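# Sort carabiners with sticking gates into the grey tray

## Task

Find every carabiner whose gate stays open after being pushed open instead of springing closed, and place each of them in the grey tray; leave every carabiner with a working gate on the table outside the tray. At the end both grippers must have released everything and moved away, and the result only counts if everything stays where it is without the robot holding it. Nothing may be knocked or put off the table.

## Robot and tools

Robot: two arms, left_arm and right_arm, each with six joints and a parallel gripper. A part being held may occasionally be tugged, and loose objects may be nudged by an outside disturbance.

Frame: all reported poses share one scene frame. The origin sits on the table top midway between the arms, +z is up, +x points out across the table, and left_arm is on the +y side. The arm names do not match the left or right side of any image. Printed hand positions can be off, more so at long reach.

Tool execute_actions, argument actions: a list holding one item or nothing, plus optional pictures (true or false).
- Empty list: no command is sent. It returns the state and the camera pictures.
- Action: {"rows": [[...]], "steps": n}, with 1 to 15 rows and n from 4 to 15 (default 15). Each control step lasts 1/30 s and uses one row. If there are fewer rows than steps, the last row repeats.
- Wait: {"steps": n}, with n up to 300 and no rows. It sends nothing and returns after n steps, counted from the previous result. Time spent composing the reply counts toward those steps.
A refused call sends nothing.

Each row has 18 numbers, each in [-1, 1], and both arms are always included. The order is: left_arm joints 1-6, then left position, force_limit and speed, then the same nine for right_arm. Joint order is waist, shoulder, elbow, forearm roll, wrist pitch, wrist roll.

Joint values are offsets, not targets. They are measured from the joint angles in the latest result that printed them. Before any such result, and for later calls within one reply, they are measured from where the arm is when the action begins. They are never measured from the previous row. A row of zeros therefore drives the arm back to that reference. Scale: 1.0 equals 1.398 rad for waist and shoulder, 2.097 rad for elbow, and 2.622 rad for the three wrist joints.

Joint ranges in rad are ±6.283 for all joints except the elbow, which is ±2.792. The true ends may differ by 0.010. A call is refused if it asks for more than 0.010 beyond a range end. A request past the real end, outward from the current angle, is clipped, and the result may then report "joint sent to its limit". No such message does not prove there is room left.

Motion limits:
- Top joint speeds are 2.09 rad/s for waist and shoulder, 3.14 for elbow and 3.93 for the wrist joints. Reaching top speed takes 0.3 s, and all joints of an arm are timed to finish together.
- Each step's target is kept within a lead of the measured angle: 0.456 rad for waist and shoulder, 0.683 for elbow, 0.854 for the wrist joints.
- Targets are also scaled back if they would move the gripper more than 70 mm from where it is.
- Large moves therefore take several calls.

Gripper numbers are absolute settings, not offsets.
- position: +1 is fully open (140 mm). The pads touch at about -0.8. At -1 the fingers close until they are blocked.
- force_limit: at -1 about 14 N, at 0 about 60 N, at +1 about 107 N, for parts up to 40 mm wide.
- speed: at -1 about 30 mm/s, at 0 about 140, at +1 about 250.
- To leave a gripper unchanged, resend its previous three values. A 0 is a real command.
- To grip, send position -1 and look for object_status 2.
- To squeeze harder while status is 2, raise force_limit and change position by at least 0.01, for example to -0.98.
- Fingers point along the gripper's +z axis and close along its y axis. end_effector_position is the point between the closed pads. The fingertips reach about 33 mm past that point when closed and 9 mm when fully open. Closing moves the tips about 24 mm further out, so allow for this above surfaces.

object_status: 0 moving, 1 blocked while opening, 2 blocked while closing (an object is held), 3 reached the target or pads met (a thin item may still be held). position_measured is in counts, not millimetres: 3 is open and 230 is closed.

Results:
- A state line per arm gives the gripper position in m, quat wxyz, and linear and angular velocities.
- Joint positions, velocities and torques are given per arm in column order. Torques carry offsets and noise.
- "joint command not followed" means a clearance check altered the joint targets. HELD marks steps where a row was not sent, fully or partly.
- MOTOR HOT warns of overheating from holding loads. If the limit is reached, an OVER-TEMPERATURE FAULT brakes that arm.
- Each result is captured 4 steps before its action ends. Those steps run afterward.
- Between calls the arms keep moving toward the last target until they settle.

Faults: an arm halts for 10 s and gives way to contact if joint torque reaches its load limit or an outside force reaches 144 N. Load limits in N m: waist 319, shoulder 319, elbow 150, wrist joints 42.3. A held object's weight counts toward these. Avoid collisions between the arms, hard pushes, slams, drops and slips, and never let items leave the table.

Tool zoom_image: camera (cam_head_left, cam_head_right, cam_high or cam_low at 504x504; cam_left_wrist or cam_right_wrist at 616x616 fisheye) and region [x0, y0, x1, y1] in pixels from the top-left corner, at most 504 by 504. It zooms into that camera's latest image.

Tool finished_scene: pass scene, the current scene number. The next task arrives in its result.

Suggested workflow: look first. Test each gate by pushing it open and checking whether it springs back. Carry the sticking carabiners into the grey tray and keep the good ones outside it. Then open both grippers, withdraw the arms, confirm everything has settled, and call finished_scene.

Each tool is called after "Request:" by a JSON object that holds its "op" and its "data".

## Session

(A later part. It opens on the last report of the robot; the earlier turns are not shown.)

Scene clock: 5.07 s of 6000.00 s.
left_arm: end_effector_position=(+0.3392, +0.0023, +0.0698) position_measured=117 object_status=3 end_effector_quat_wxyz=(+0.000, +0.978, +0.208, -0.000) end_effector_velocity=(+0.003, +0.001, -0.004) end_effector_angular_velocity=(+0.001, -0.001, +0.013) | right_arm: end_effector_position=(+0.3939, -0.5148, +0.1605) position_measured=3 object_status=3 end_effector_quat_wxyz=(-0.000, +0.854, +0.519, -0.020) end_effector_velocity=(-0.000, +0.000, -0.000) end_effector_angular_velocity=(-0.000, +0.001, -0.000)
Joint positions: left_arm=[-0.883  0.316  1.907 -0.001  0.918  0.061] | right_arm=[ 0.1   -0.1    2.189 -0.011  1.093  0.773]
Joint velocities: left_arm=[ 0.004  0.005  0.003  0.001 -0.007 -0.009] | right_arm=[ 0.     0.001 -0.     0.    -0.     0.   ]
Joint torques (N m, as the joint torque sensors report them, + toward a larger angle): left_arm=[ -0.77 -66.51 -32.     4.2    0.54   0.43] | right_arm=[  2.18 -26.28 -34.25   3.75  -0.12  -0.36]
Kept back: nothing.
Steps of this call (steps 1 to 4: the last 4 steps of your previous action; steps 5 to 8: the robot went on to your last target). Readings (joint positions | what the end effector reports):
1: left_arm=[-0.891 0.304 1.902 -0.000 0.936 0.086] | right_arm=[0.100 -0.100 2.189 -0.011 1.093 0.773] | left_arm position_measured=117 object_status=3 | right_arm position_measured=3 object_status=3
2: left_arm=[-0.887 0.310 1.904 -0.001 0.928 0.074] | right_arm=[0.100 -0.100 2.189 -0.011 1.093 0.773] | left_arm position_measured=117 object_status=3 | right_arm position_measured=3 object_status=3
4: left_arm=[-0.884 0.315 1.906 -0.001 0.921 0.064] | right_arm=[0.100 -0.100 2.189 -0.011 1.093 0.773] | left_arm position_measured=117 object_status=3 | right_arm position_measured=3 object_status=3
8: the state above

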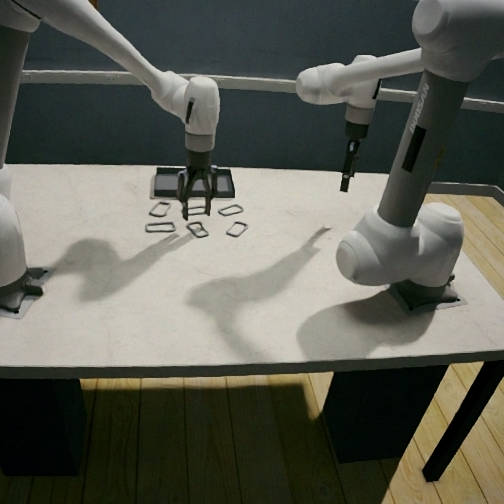

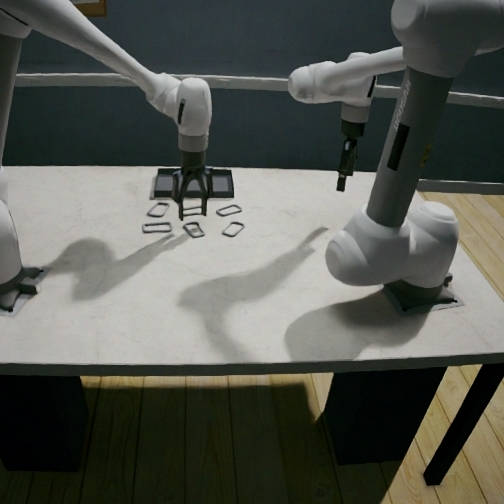

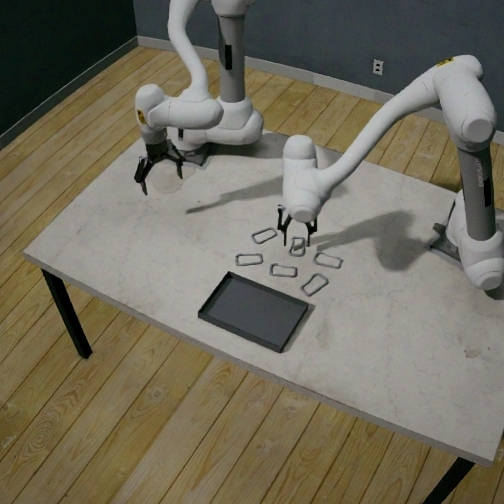

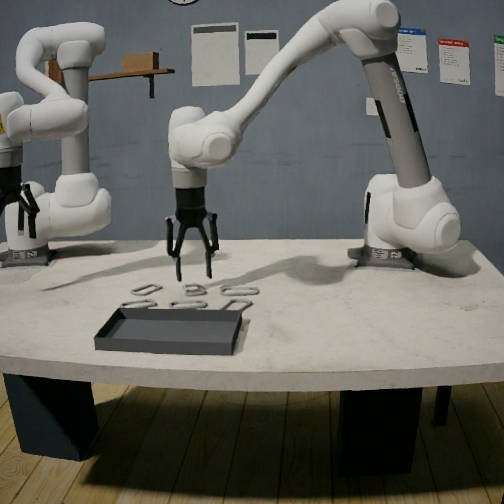

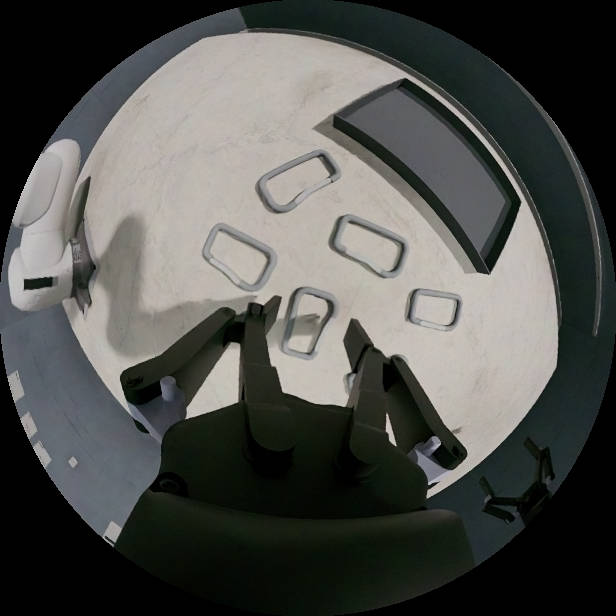

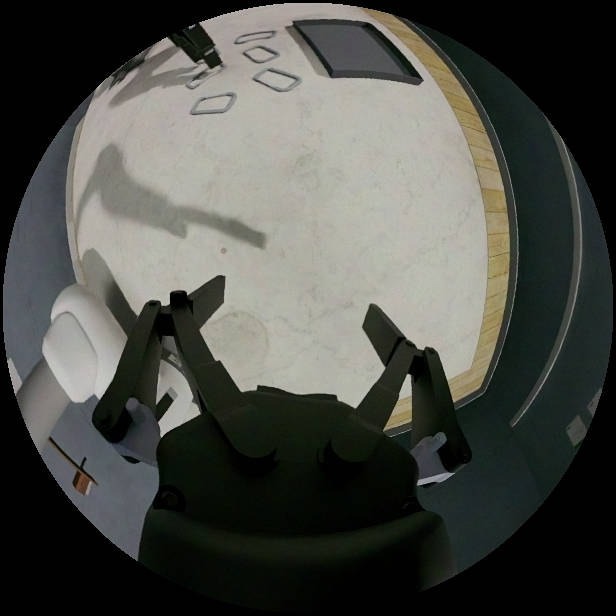

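Request:
{"op": "execute_actions", "data": {"actions": [{"rows":[[-0.0258,-0.0017,0.0076,0,-0.005,-0.0137,0.1,0,0,0,0,0,0,0,0,1,0,0],[-0.0258,-0.0017,0.0076,0,-0.005,-0.0137,0.1,0,0,0,0,0,0,0,0,1,0,0],[-0.0258,-0.0017,0.0076,0,-0.005,-0.0137,0.1,0,0,0,0,0,0,0,0,1,0,0],[-0.0258,-0.0017,0.0076,0,-0.005,-0.0137,0.1,0,0,0,0,0,0,0,0,1,0,0],[-0.0258,-0.0017,0.0076,0,-0.005,-0.0137,0.1,0,0,0,0,0,0,0,0,1,0,0],[-0.0258,-0.0017,0.0076,0,-0.005,-0.0137,0.1,0,0,0,0,0,0,0,0,1,0,0],[-0.0258,0.0185,0.0164,0,-0.0229,-0.0137,0.1,0,0,0,0,0,0,0,0,1,0,0]],"steps":15}], "pictures": false}}

Request:
{"op": "execute_actions", "data": {"actions": [{"steps":5}], "pictures": true}}

Request:
{"op": "zoom_image", "data": {"camera": "cam_left_wrist", "region": [220, 220, 420, 400]}}

Scene clock: 6.00 s of 6000.00 s.
left_arm: end_effector_position=(+0.3168, -0.0033, +0.0437) position_measured=117 object_status=3 end_effector_quat_wxyz=(-0.000, +0.978, +0.208, -0.000) end_effector_velocity=(-0.004, -0.003, -0.088) end_effector_angular_velocity=(-0.003, -0.001, +0.001) | right_arm: end_effector_position=(+0.3939, -0.5148, +0.1605) position_measured=3 object_status=3 end_effector_quat_wxyz=(-0.000, +0.854, +0.519, -0.020) end_effector_velocity=(-0.000, -0.000, +0.001) end_effector_angular_velocity=(+0.000, -0.001, +0.001)
Joint positions: left_arm=[-0.919  0.337  1.937 -0.001  0.868  0.025] | right_arm=[ 0.1   -0.1    2.189 -0.011  1.093  0.773]
Joint velocities: left_arm=[-0.007  0.098  0.061 -0.    -0.163 -0.008] | right_arm=[ 0.    -0.002 -0.    -0.     0.001 -0.001]
Joint torques (N m, as the joint torque sensors report them, + toward a larger angle): left_arm=[  3.99 -80.84 -36.74   4.68  -0.05   0.29] | right_arm=[  5.26 -26.11 -33.75   3.94   0.05  -0.35]
Steps of this call (steps 1 to 17: the robot went on to your last target; steps 18 to 28: the first 11 steps of this action). Readings (joint positions | what the end effector reports):
18: left_arm=[-0.883 0.317 1.907 -0.001 0.918 0.060] | right_arm=[0.100 -0.100 2.189 -0.011 1.093 0.773] | left_arm position_measured=117 object_status=3 | right_arm position_measured=3 object_status=3
19: left_arm=[-0.886 0.317 1.908 -0.001 0.916 0.056] | right_arm=[0.100 -0.100 2.189 -0.011 1.093 0.773] | left_arm position_measured=117 object_status=3 | right_arm position_measured=3 object_status=3
21: left_arm=[-0.904 0.316 1.917 -0.001 0.910 0.039] | right_arm=[0.100 -0.100 2.189 -0.011 1.093 0.773] | left_arm position_measured=117 object_status=3 | right_arm position_measured=3 object_status=3
25: left_arm=[-0.917 0.317 1.924 -0.001 0.900 0.026] | right_arm=[0.100 -0.100 2.189 -0.011 1.093 0.773] | left_arm position_measured=117 object_status=3 | right_arm position_measured=3 object_status=3
28: the state above

Scene clock: 6.17 s of 6000.00 s.
left_arm: end_effector_position=(+0.3166, -0.0035, +0.0391) position_measured=117 object_status=3 end_effector_quat_wxyz=(+0.000, +0.978, +0.208, -0.000) end_effector_velocity=(-0.001, -0.000, -0.006) end_effector_angular_velocity=(-0.001, -0.000, -0.001) | right_arm: end_effector_position=(+0.3939, -0.5148, +0.1605) position_measured=3 object_status=3 end_effector_quat_wxyz=(-0.000, +0.854, +0.519, -0.020) end_effector_velocity=(+0.000, +0.000, +0.000) end_effector_angular_velocity=(+0.001, -0.000, -0.000)
Joint positions: left_arm=[-0.919  0.342  1.941 -0.001  0.859  0.025] | right_arm=[ 0.1   -0.1    2.189 -0.011  1.093  0.773]
Joint velocities: left_arm=[-0.001  0.006  0.005 -0.    -0.012 -0.001] | right_arm=[ 0.    -0.    -0.     0.001  0.    -0.   ]
Joint torques (N m, as the joint torque sensors report them, + toward a larger angle): left_arm=[ -0.06 -66.03 -30.74   4.16  -0.07   0.05] | right_arm=[  3.41 -26.74 -34.27   3.81   0.03  -0.12]
Kept back: nothing.
Steps of this call (steps 1 to 4: the last 4 steps of your previous action; step 5: the robot went on to your last target). Readings (joint positions | what the end effector reports):
1: left_arm=[-0.919 0.339 1.939 -0.001 0.864 0.025] | right_arm=[0.100 -0.100 2.189 -0.011 1.093 0.773] | left_arm position_measured=117 object_status=3 | right_arm position_measured=3 object_status=3
2: left_arm=[-0.919 0.340 1.940 -0.001 0.862 0.025] | right_arm=[0.100 -0.100 2.189 -0.011 1.093 0.773] | left_arm position_measured=117 object_status=3 | right_arm position_measured=3 object_status=3
4: left_arm=[-0.919 0.341 1.941 -0.001 0.859 0.025] | right_arm=[0.100 -0.100 2.189 -0.011 1.093 0.773] | left_arm position_measured=117 object_status=3 | right_arm position_measured=3 object_status=3
5: the state above

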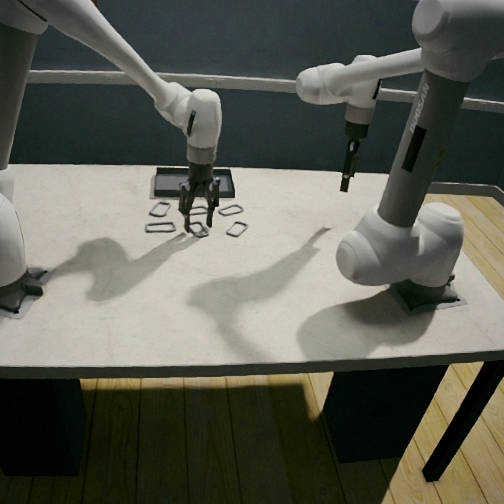

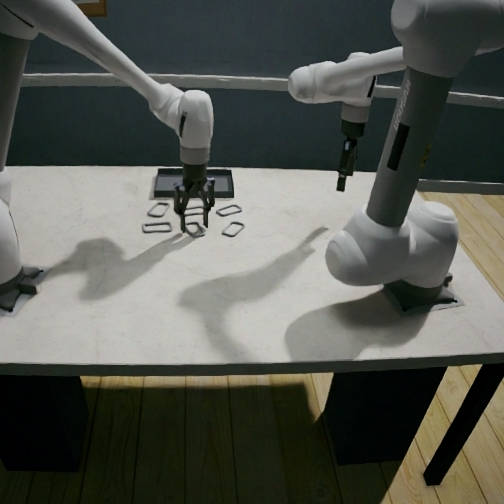

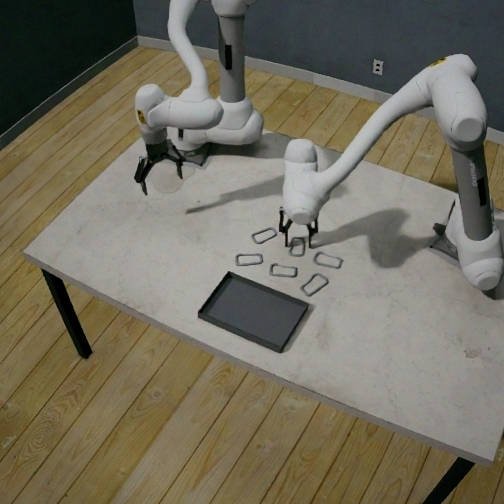

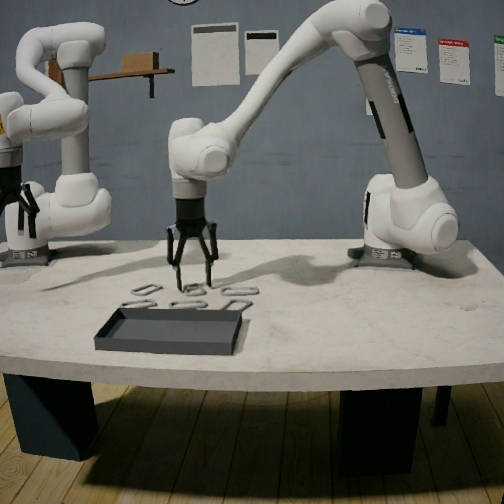

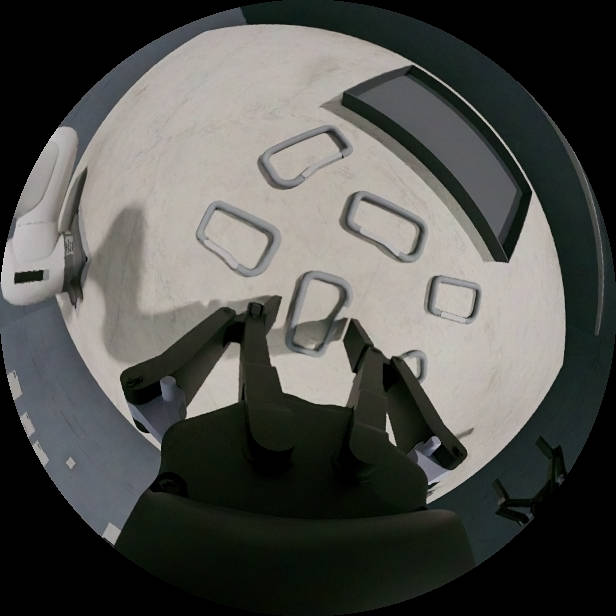

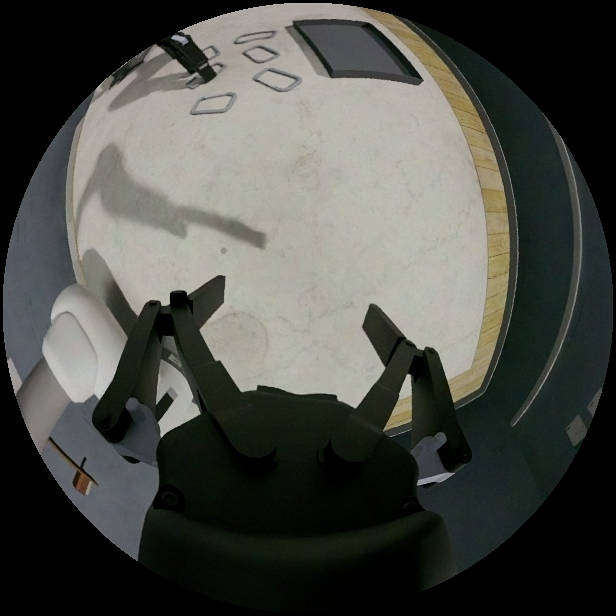

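Region (220, 220, 420, 400) of cam_left_wrist's 616x616 image, scaled by 2.520, with more detail than that image has; it fills the top 454 rows of this view, and the rest is white.

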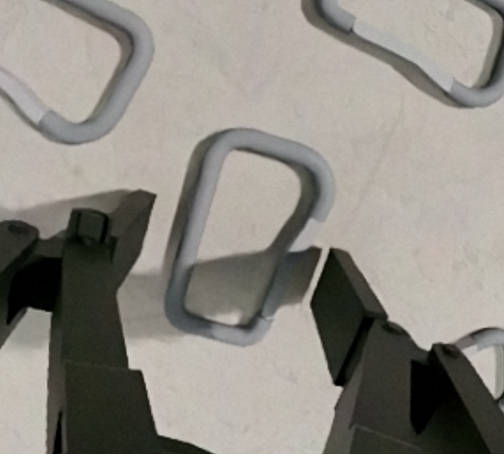

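Request:
{"op": "execute_actions", "data": {"actions": [{"rows":[[0,0,0,0,0,0,-0.35,0,0,0,0,0,0,0,0,1,0,0],[0,0,0,0,0,0,-0.35,0,0,0,0,0,0,0,0,1,0,0],[0,0,0,0,0,0,-0.35,0,0,0,0,0,0,0,0,1,0,0],[0,-0.001,0,0,0.001,0,-0.35,0,0,0,0,0,0,0,0,1,0,0]],"steps":14}], "pictures": true}}

Request:
{"op": "execute_actions", "data": {"actions": [{"rows":[[0,0,0,0,0,0,0.1,0,0,0,0,0,0,0,0,1,0,0]],"steps":15}], "pictures": true}}

Request:
{"op": "zoom_image", "data": {"camera": "cam_left_wrist", "region": [220, 220, 420, 400]}}

Scene clock: 6.77 s of 6000.00 s.
left_arm: end_effector_position=(+0.3164, -0.0030, +0.0399) position_measured=173 object_status=0 end_effector_quat_wxyz=(-0.000, +0.978, +0.208, -0.000) end_effector_velocity=(-0.000, +0.001, +0.000) end_effector_angular_velocity=(+0.002, +0.000, -0.002) | right_arm: end_effector_position=(+0.3939, -0.5148, +0.1605) position_measured=3 object_status=3 end_effector_quat_wxyz=(-0.000, +0.854, +0.519, -0.020) end_effector_velocity=(+0.001, +0.000, +0.000) end_effector_angular_velocity=(+0.000, -0.001, +0.000)
Joint positions: left_arm=[-0.919  0.34   1.941 -0.001  0.861  0.025] | right_arm=[ 0.1   -0.1    2.189 -0.011  1.093  0.773]
Joint velocities: left_arm=[-0.    -0.    -0.     0.001  0.002  0.001] | right_arm=[ 0.     0.    -0.    -0.    -0.001 -0.   ]
Joint torques (N m, as the joint torque sensors report them, + toward a larger angle): left_arm=[ -1.23 -53.87 -24.96   3.77  -0.99   0.01] | right_arm=[  2.17 -24.19 -34.52   3.78  -0.06  -0.26]
Steps of this call (steps 1 to 8: the robot went on to your last target; steps 9 to 18: the first 10 steps of this action). Readings (joint positions | what the end effector reports):
9: left_arm=[-0.919 0.342 1.941 -0.001 0.858 0.025] | right_arm=[0.100 -0.100 2.189 -0.011 1.093 0.773] | left_arm position_measured=117 object_status=0 | right_arm position_measured=3 object_status=3
10: left_arm=[-0.919 0.342 1.941 -0.001 0.858 0.025] | right_arm=[0.100 -0.100 2.189 -0.011 1.093 0.773] | left_arm position_measured=119 object_status=0 | right_arm position_measured=3 object_status=3
12: left_arm=[-0.919 0.342 1.941 -0.001 0.858 0.025] | right_arm=[0.100 -0.100 2.189 -0.011 1.093 0.773] | left_arm position_measured=134 object_status=0 | right_arm position_measured=3 object_status=3
16: left_arm=[-0.919 0.341 1.941 -0.001 0.861 0.025] | right_arm=[0.100 -0.100 2.189 -0.011 1.093 0.773] | left_arm position_measured=165 object_status=0 | right_arm position_measured=3 object_status=3
18: the state above

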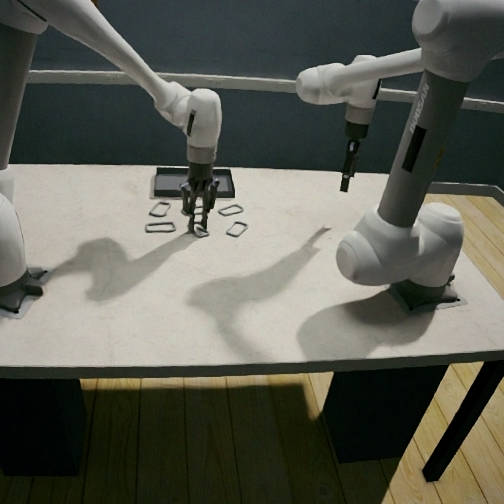

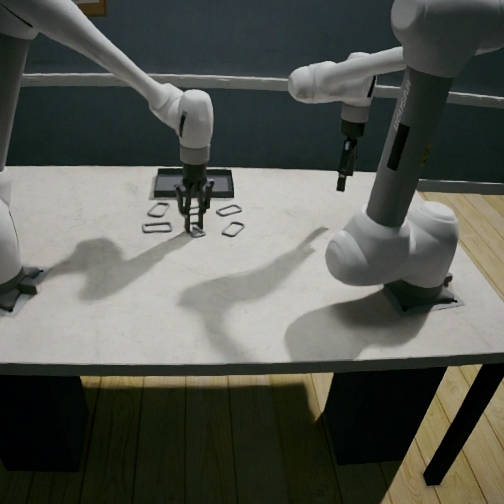

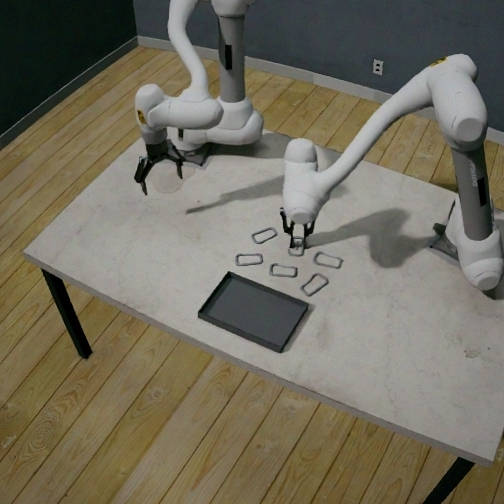

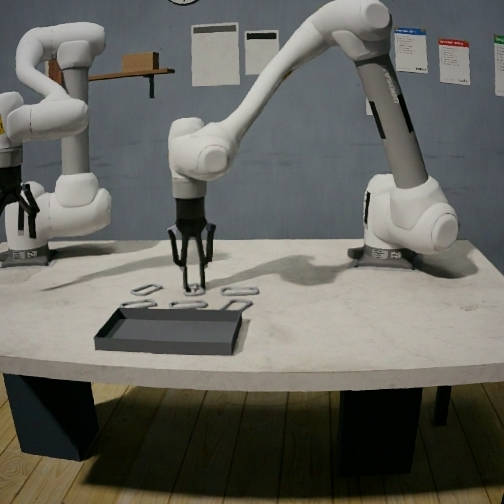

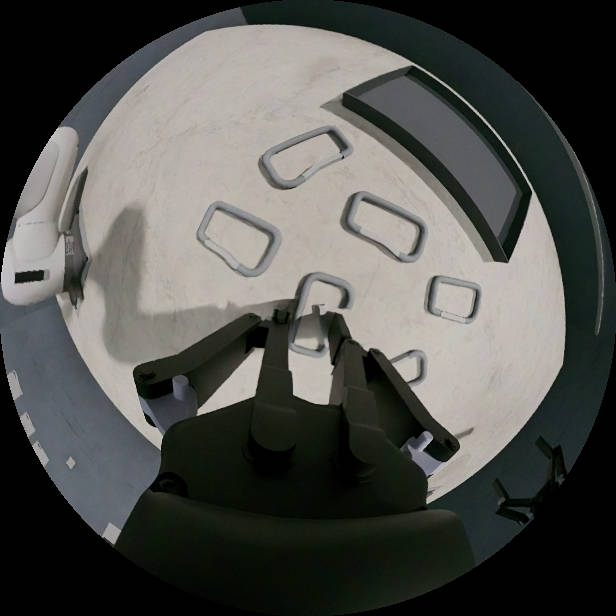

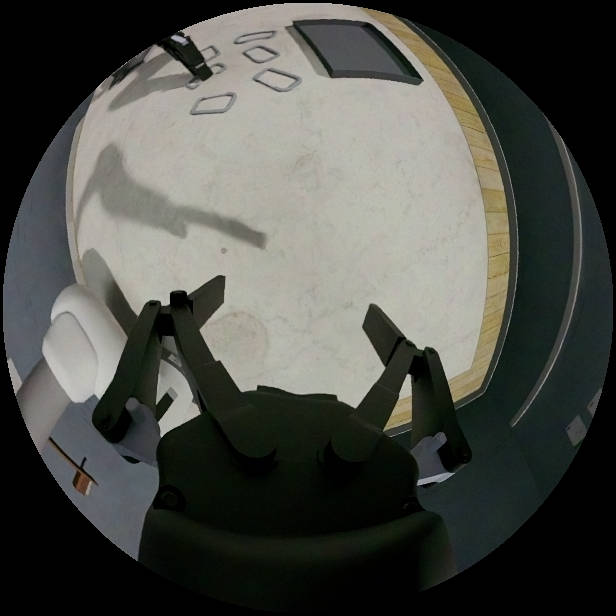

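Scene clock: 7.27 s of 6000.00 s.
left_arm: end_effector_position=(+0.3163, -0.0029, +0.0399) position_measured=117 object_status=0 end_effector_quat_wxyz=(-0.000, +0.978, +0.208, -0.000) end_effector_velocity=(+0.000, +0.000, -0.001) end_effector_angular_velocity=(+0.000, +0.001, +0.001) | right_arm: end_effector_position=(+0.3939, -0.5148, +0.1605) position_measured=3 object_status=3 end_effector_quat_wxyz=(-0.000, +0.854, +0.519, -0.020) end_effector_velocity=(+0.000, +0.000, +0.000) end_effector_angular_velocity=(+0.000, -0.000, +0.001)
Joint positions: left_arm=[-0.919  0.34   1.941 -0.001  0.861  0.025] | right_arm=[ 0.1   -0.1    2.189 -0.011  1.093  0.773]
Joint velocities: left_arm=[ 0.     0.001 -0.    -0.001 -0.    -0.   ] | right_arm=[-0.     0.    -0.    -0.     0.    -0.001]
Joint torques (N m, as the joint torque sensors report them, + toward a larger angle): left_arm=[  0.46 -64.93 -29.96   4.13   0.13   0.02] | right_arm=[  2.38 -24.58 -35.21   3.82   0.08  -0.15]
Steps of this call (steps 1 to 4: the last 4 steps of your previous action; steps 5 to 15: the first 11 steps of this action, its rows measured from where the robot was after step 4). Readings (joint positions | what the end effector reports):
4: left_arm=[-0.919 0.340 1.941 -0.001 0.861 0.025] | right_arm=[0.100 -0.100 2.189 -0.011 1.093 0.773] | left_arm position_measured=173 object_status=0 | right_arm position_measured=3 object_status=3
5: left_arm=[-0.919 0.340 1.941 -0.001 0.861 0.025] | right_arm=[0.100 -0.100 2.189 -0.011 1.093 0.773] | left_arm position_measured=173 object_status=0 | right_arm position_measured=3 object_status=3
6: left_arm=[-0.919 0.340 1.941 -0.001 0.861 0.025] | right_arm=[0.100 -0.100 2.189 -0.011 1.093 0.773] | left_arm position_measured=170 object_status=0 | right_arm position_measured=3 object_status=3
8: left_arm=[-0.919 0.340 1.941 -0.001 0.861 0.025] | right_arm=[0.100 -0.100 2.189 -0.011 1.093 0.773] | left_arm position_measured=155 object_status=0 | right_arm position_measured=3 object_status=3
12: left_arm=[-0.919 0.340 1.941 -0.001 0.861 0.025] | right_arm=[0.100 -0.100 2.189 -0.011 1.093 0.773] | left_arm position_measured=125 object_status=0 | right_arm position_measured=3 object_status=3
15: the state above

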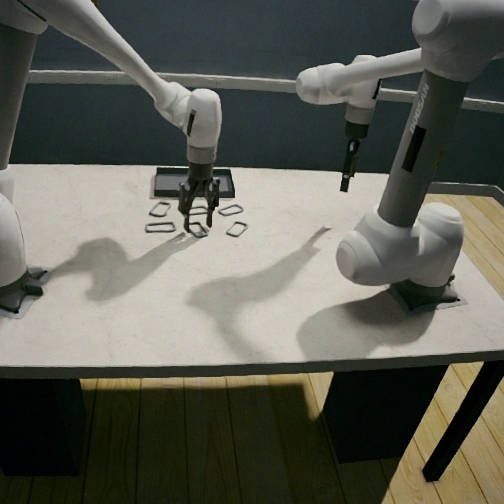

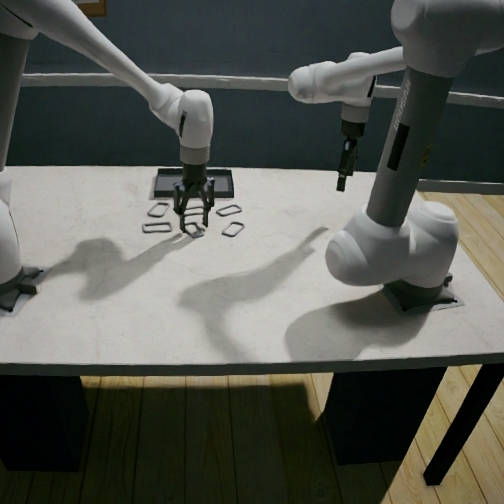

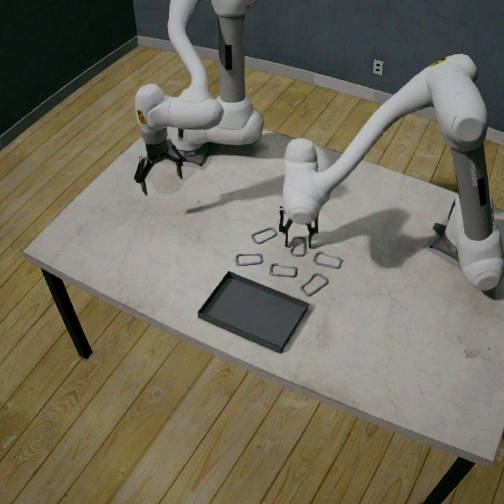

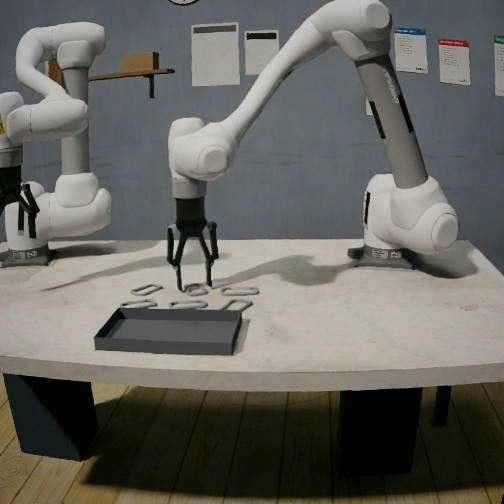

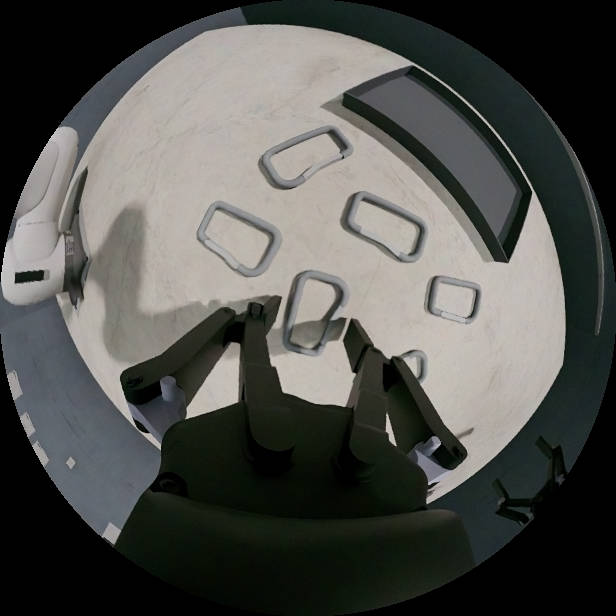

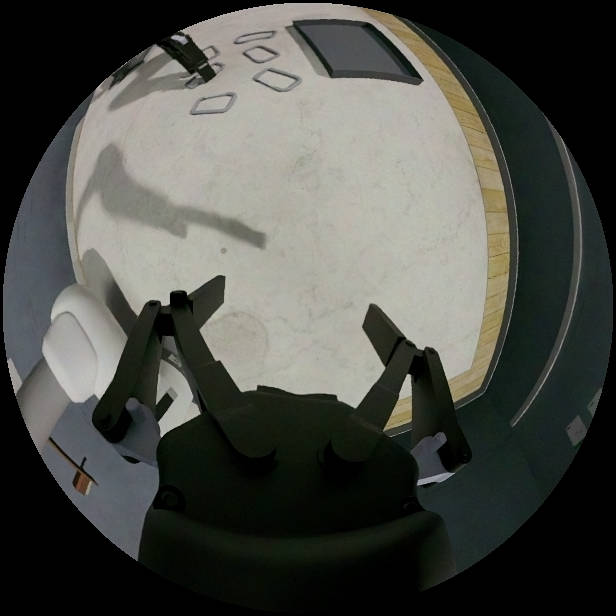

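Region (220, 220, 420, 400) of cam_left_wrist's 616x616 image, scaled by 2.520, with more detail than that image has; it fills the top 454 rows of this view, and the rest is white.

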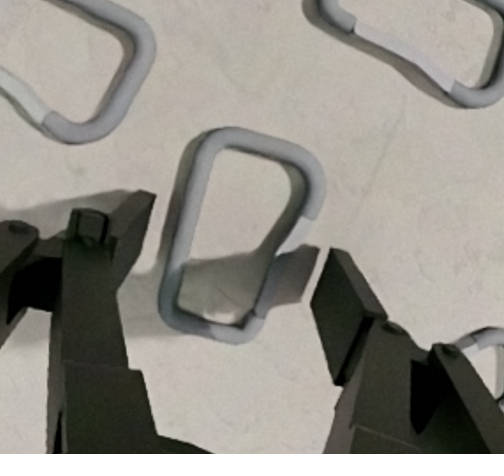

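Request:
{"op": "execute_actions", "data": {"actions": [{"rows":[[0,-0.03,-0.015,0,0.028,0,0.1,0,0,0,0,0,0,0,0,1,0,0],[0,-0.03,-0.015,0,0.028,0,0.1,0,0,0,0,0,0,0,0,1,0,0],[0,-0.03,-0.015,0,0.028,0,0.1,0,0,0,0,0,0,0,0,1,0,0],[0,-0.03,-0.015,0,0.028,0,0.1,0,0,0,0,0,0,0,0,1,0,0],[0,-0.03,-0.015,0,0.028,0,0.1,0,0,0,0,0,0,0,0,1,0,0],[0.0856,-0.113,0.0764,0,-0.001,0.724,0.1,0,0,0,0,0,0,0,0,1,0,0]],"steps":15}], "pictures": false}}

Request:
{"op": "execute_actions", "data": {"actions": [{"steps":18}], "pictures": true}}

Request:
{"op": "zoom_image", "data": {"camera": "cam_left_wrist", "region": [220, 220, 420, 400]}}

Scene clock: 8.77 s of 6000.00 s.
left_arm: end_effector_position=(+0.3227, +0.0181, +0.0812) position_measured=117 object_status=3 end_effector_quat_wxyz=(+0.007, +0.991, +0.135, +0.002) end_effector_velocity=(+0.058, +0.284, -0.022) end_effector_angular_velocity=(-0.009, -0.037, -1.783) | right_arm: end_effector_position=(+0.3939, -0.5148, +0.1605) position_measured=3 object_status=3 end_effector_quat_wxyz=(-0.000, +0.854, +0.519, -0.020) end_effector_velocity=(-0.000, -0.000, +0.000) end_effector_angular_velocity=(-0.000, -0.001, +0.000)
Joint positions: left_arm=[-0.895  0.268  1.949 -0.001  0.91   0.198] | right_arm=[ 0.1   -0.1    2.189 -0.011  1.093  0.773]
Joint velocities: left_arm=[ 0.292 -0.289  0.445 -0.    -0.179  2.075] | right_arm=[ 0.    -0.001  0.    -0.001 -0.     0.   ]
Joint torques (N m, as the joint torque sensors report them, + toward a larger angle): left_arm=[  7.78 -56.26 -23.     3.93   0.38   0.  ] | right_arm=[  2.56 -25.72 -34.34   3.93  -0.15  -0.5 ]
Steps of this call (steps 1 to 4: the last 4 steps of your previous action; steps 5 to 15: the robot went on to your last target; steps 16 to 34: nothing new was sent; steps 35 to 45: the first 11 steps of this action). Readings (joint positions | what the end effector reports):
35: left_arm=[-0.919 0.340 1.941 -0.001 0.862 0.025] | right_arm=[0.100 -0.100 2.189 -0.011 1.093 0.773] | left_arm position_measured=117 object_status=3 | right_arm position_measured=3 object_status=3
36: left_arm=[-0.919 0.337 1.938 -0.001 0.868 0.025] | right_arm=[0.100 -0.100 2.189 -0.011 1.093 0.773] | left_arm position_measured=117 object_status=3 | right_arm position_measured=3 object_status=3
38: left_arm=[-0.919 0.316 1.922 -0.001 0.904 0.025] | right_arm=[0.100 -0.100 2.189 -0.011 1.093 0.773] | left_arm position_measured=117 object_status=3 | right_arm position_measured=3 object_status=3
42: left_arm=[-0.916 0.294 1.918 -0.001 0.925 0.051] | right_arm=[0.100 -0.100 2.189 -0.011 1.093 0.773] | left_arm position_measured=117 object_status=3 | right_arm position_measured=3 object_status=3
45: the state above

Scene clock: 9.37 s of 6000.00 s.
left_arm: end_effector_position=(+0.3296, +0.1174, +0.0643) position_measured=117 object_status=3 end_effector_quat_wxyz=(+0.000, +0.797, -0.604, -0.000) end_effector_velocity=(-0.001, +0.006, -0.002) end_effector_angular_velocity=(+0.000, +0.001, -1.142) | right_arm: end_effector_position=(+0.3939, -0.5148, +0.1605) position_measured=3 object_status=3 end_effector_quat_wxyz=(-0.000, +0.854, +0.519, -0.020) end_effector_velocity=(-0.000, -0.001, -0.001) end_effector_angular_velocity=(-0.001, +0.002, -0.000)
Joint positions: left_arm=[-0.8    0.182  2.101 -0.001  0.859  1.861] | right_arm=[ 0.1   -0.1    2.189 -0.011  1.093  0.773]
Joint velocities: left_arm=[ 0.004 -0.005  0.011 -0.    -0.004  1.146] | right_arm=[-0.001  0.001  0.001 -0.     0.    -0.   ]
Joint torques (N m, as the joint torque sensors report them, + toward a larger angle): left_arm=[  0.59 -46.58 -31.02   4.12   0.18   0.04] | right_arm=[  2.62 -26.49 -34.29   3.9    0.02  -0.45]
Kept back: nothing.
Steps of this call (steps 1 to 4: the last 4 steps of your previous action; steps 5 to 18: the robot went on to your last target). Readings (joint positions | what the end effector reports):
1: left_arm=[-0.884 0.259 1.965 -0.001 0.904 0.276] | right_arm=[0.100 -0.100 2.189 -0.011 1.093 0.773] | left_arm position_measured=117 object_status=3 | right_arm position_measured=3 object_status=3
2: left_arm=[-0.874 0.250 1.983 -0.001 0.899 0.363] | right_arm=[0.100 -0.100 2.189 -0.011 1.093 0.773] | left_arm position_measured=117 object_status=3 | right_arm position_measured=3 object_status=3
4: left_arm=[-0.855 0.233 2.013 -0.001 0.889 0.546] | right_arm=[0.100 -0.100 2.189 -0.011 1.093 0.773] | left_arm position_measured=117 object_status=3 | right_arm position_measured=3 object_status=3
8: left_arm=[-0.825 0.206 2.061 -0.001 0.873 0.970] | right_arm=[0.100 -0.100 2.189 -0.011 1.093 0.773] | left_arm position_measured=117 object_status=3 | right_arm position_measured=3 object_status=3
18: the state above

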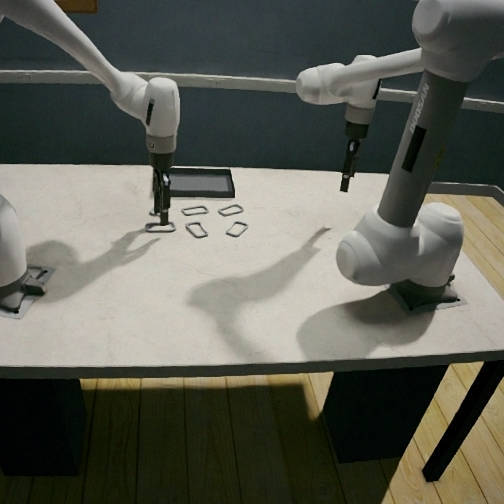

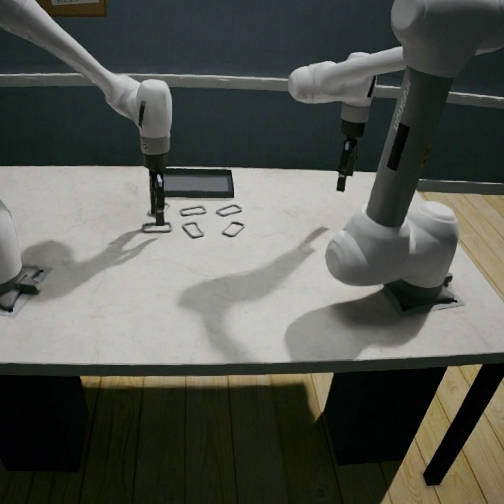

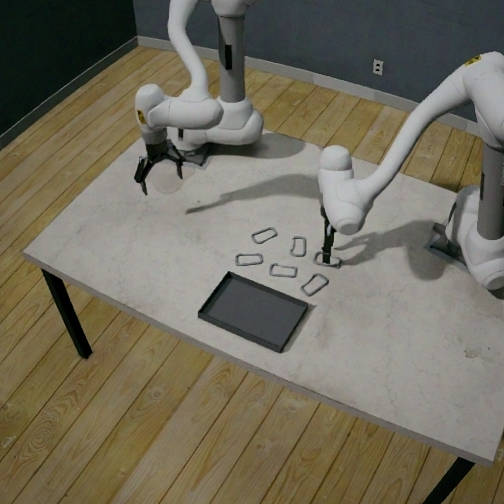

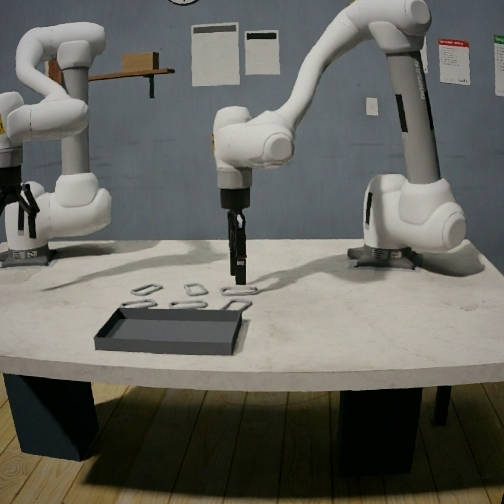

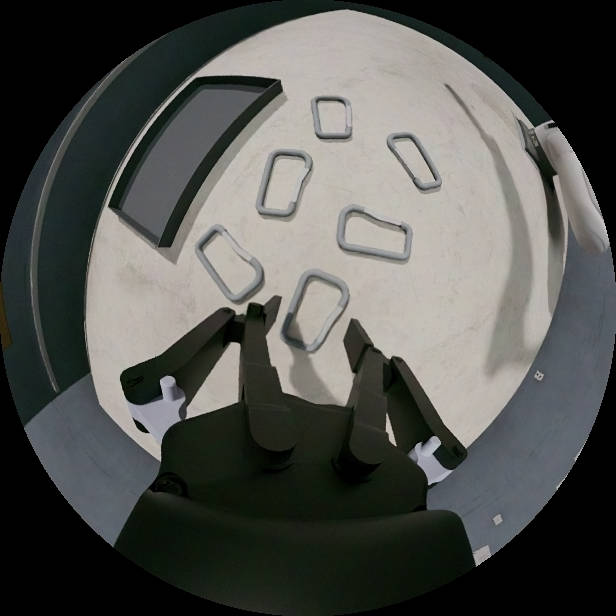

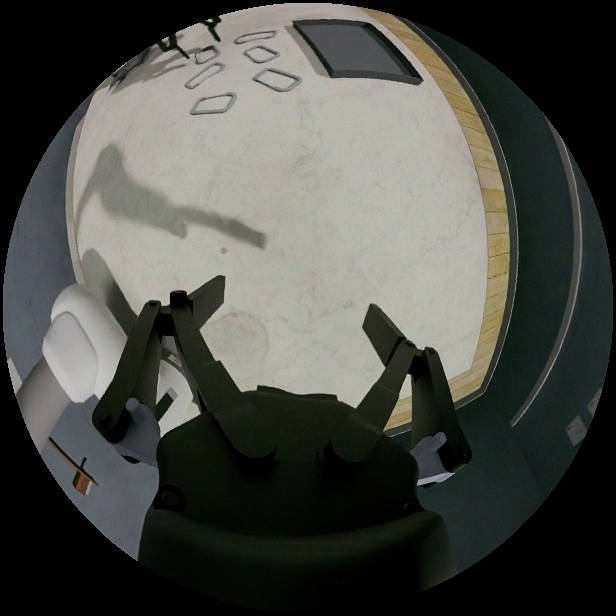

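Region (220, 220, 420, 400) of cam_left_wrist's 616x616 image, scaled by 2.520, with more detail than that image has; it fills the top 454 rows of this view, and the rest is white.

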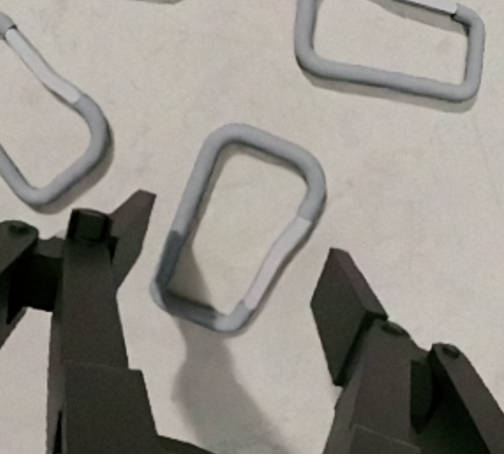

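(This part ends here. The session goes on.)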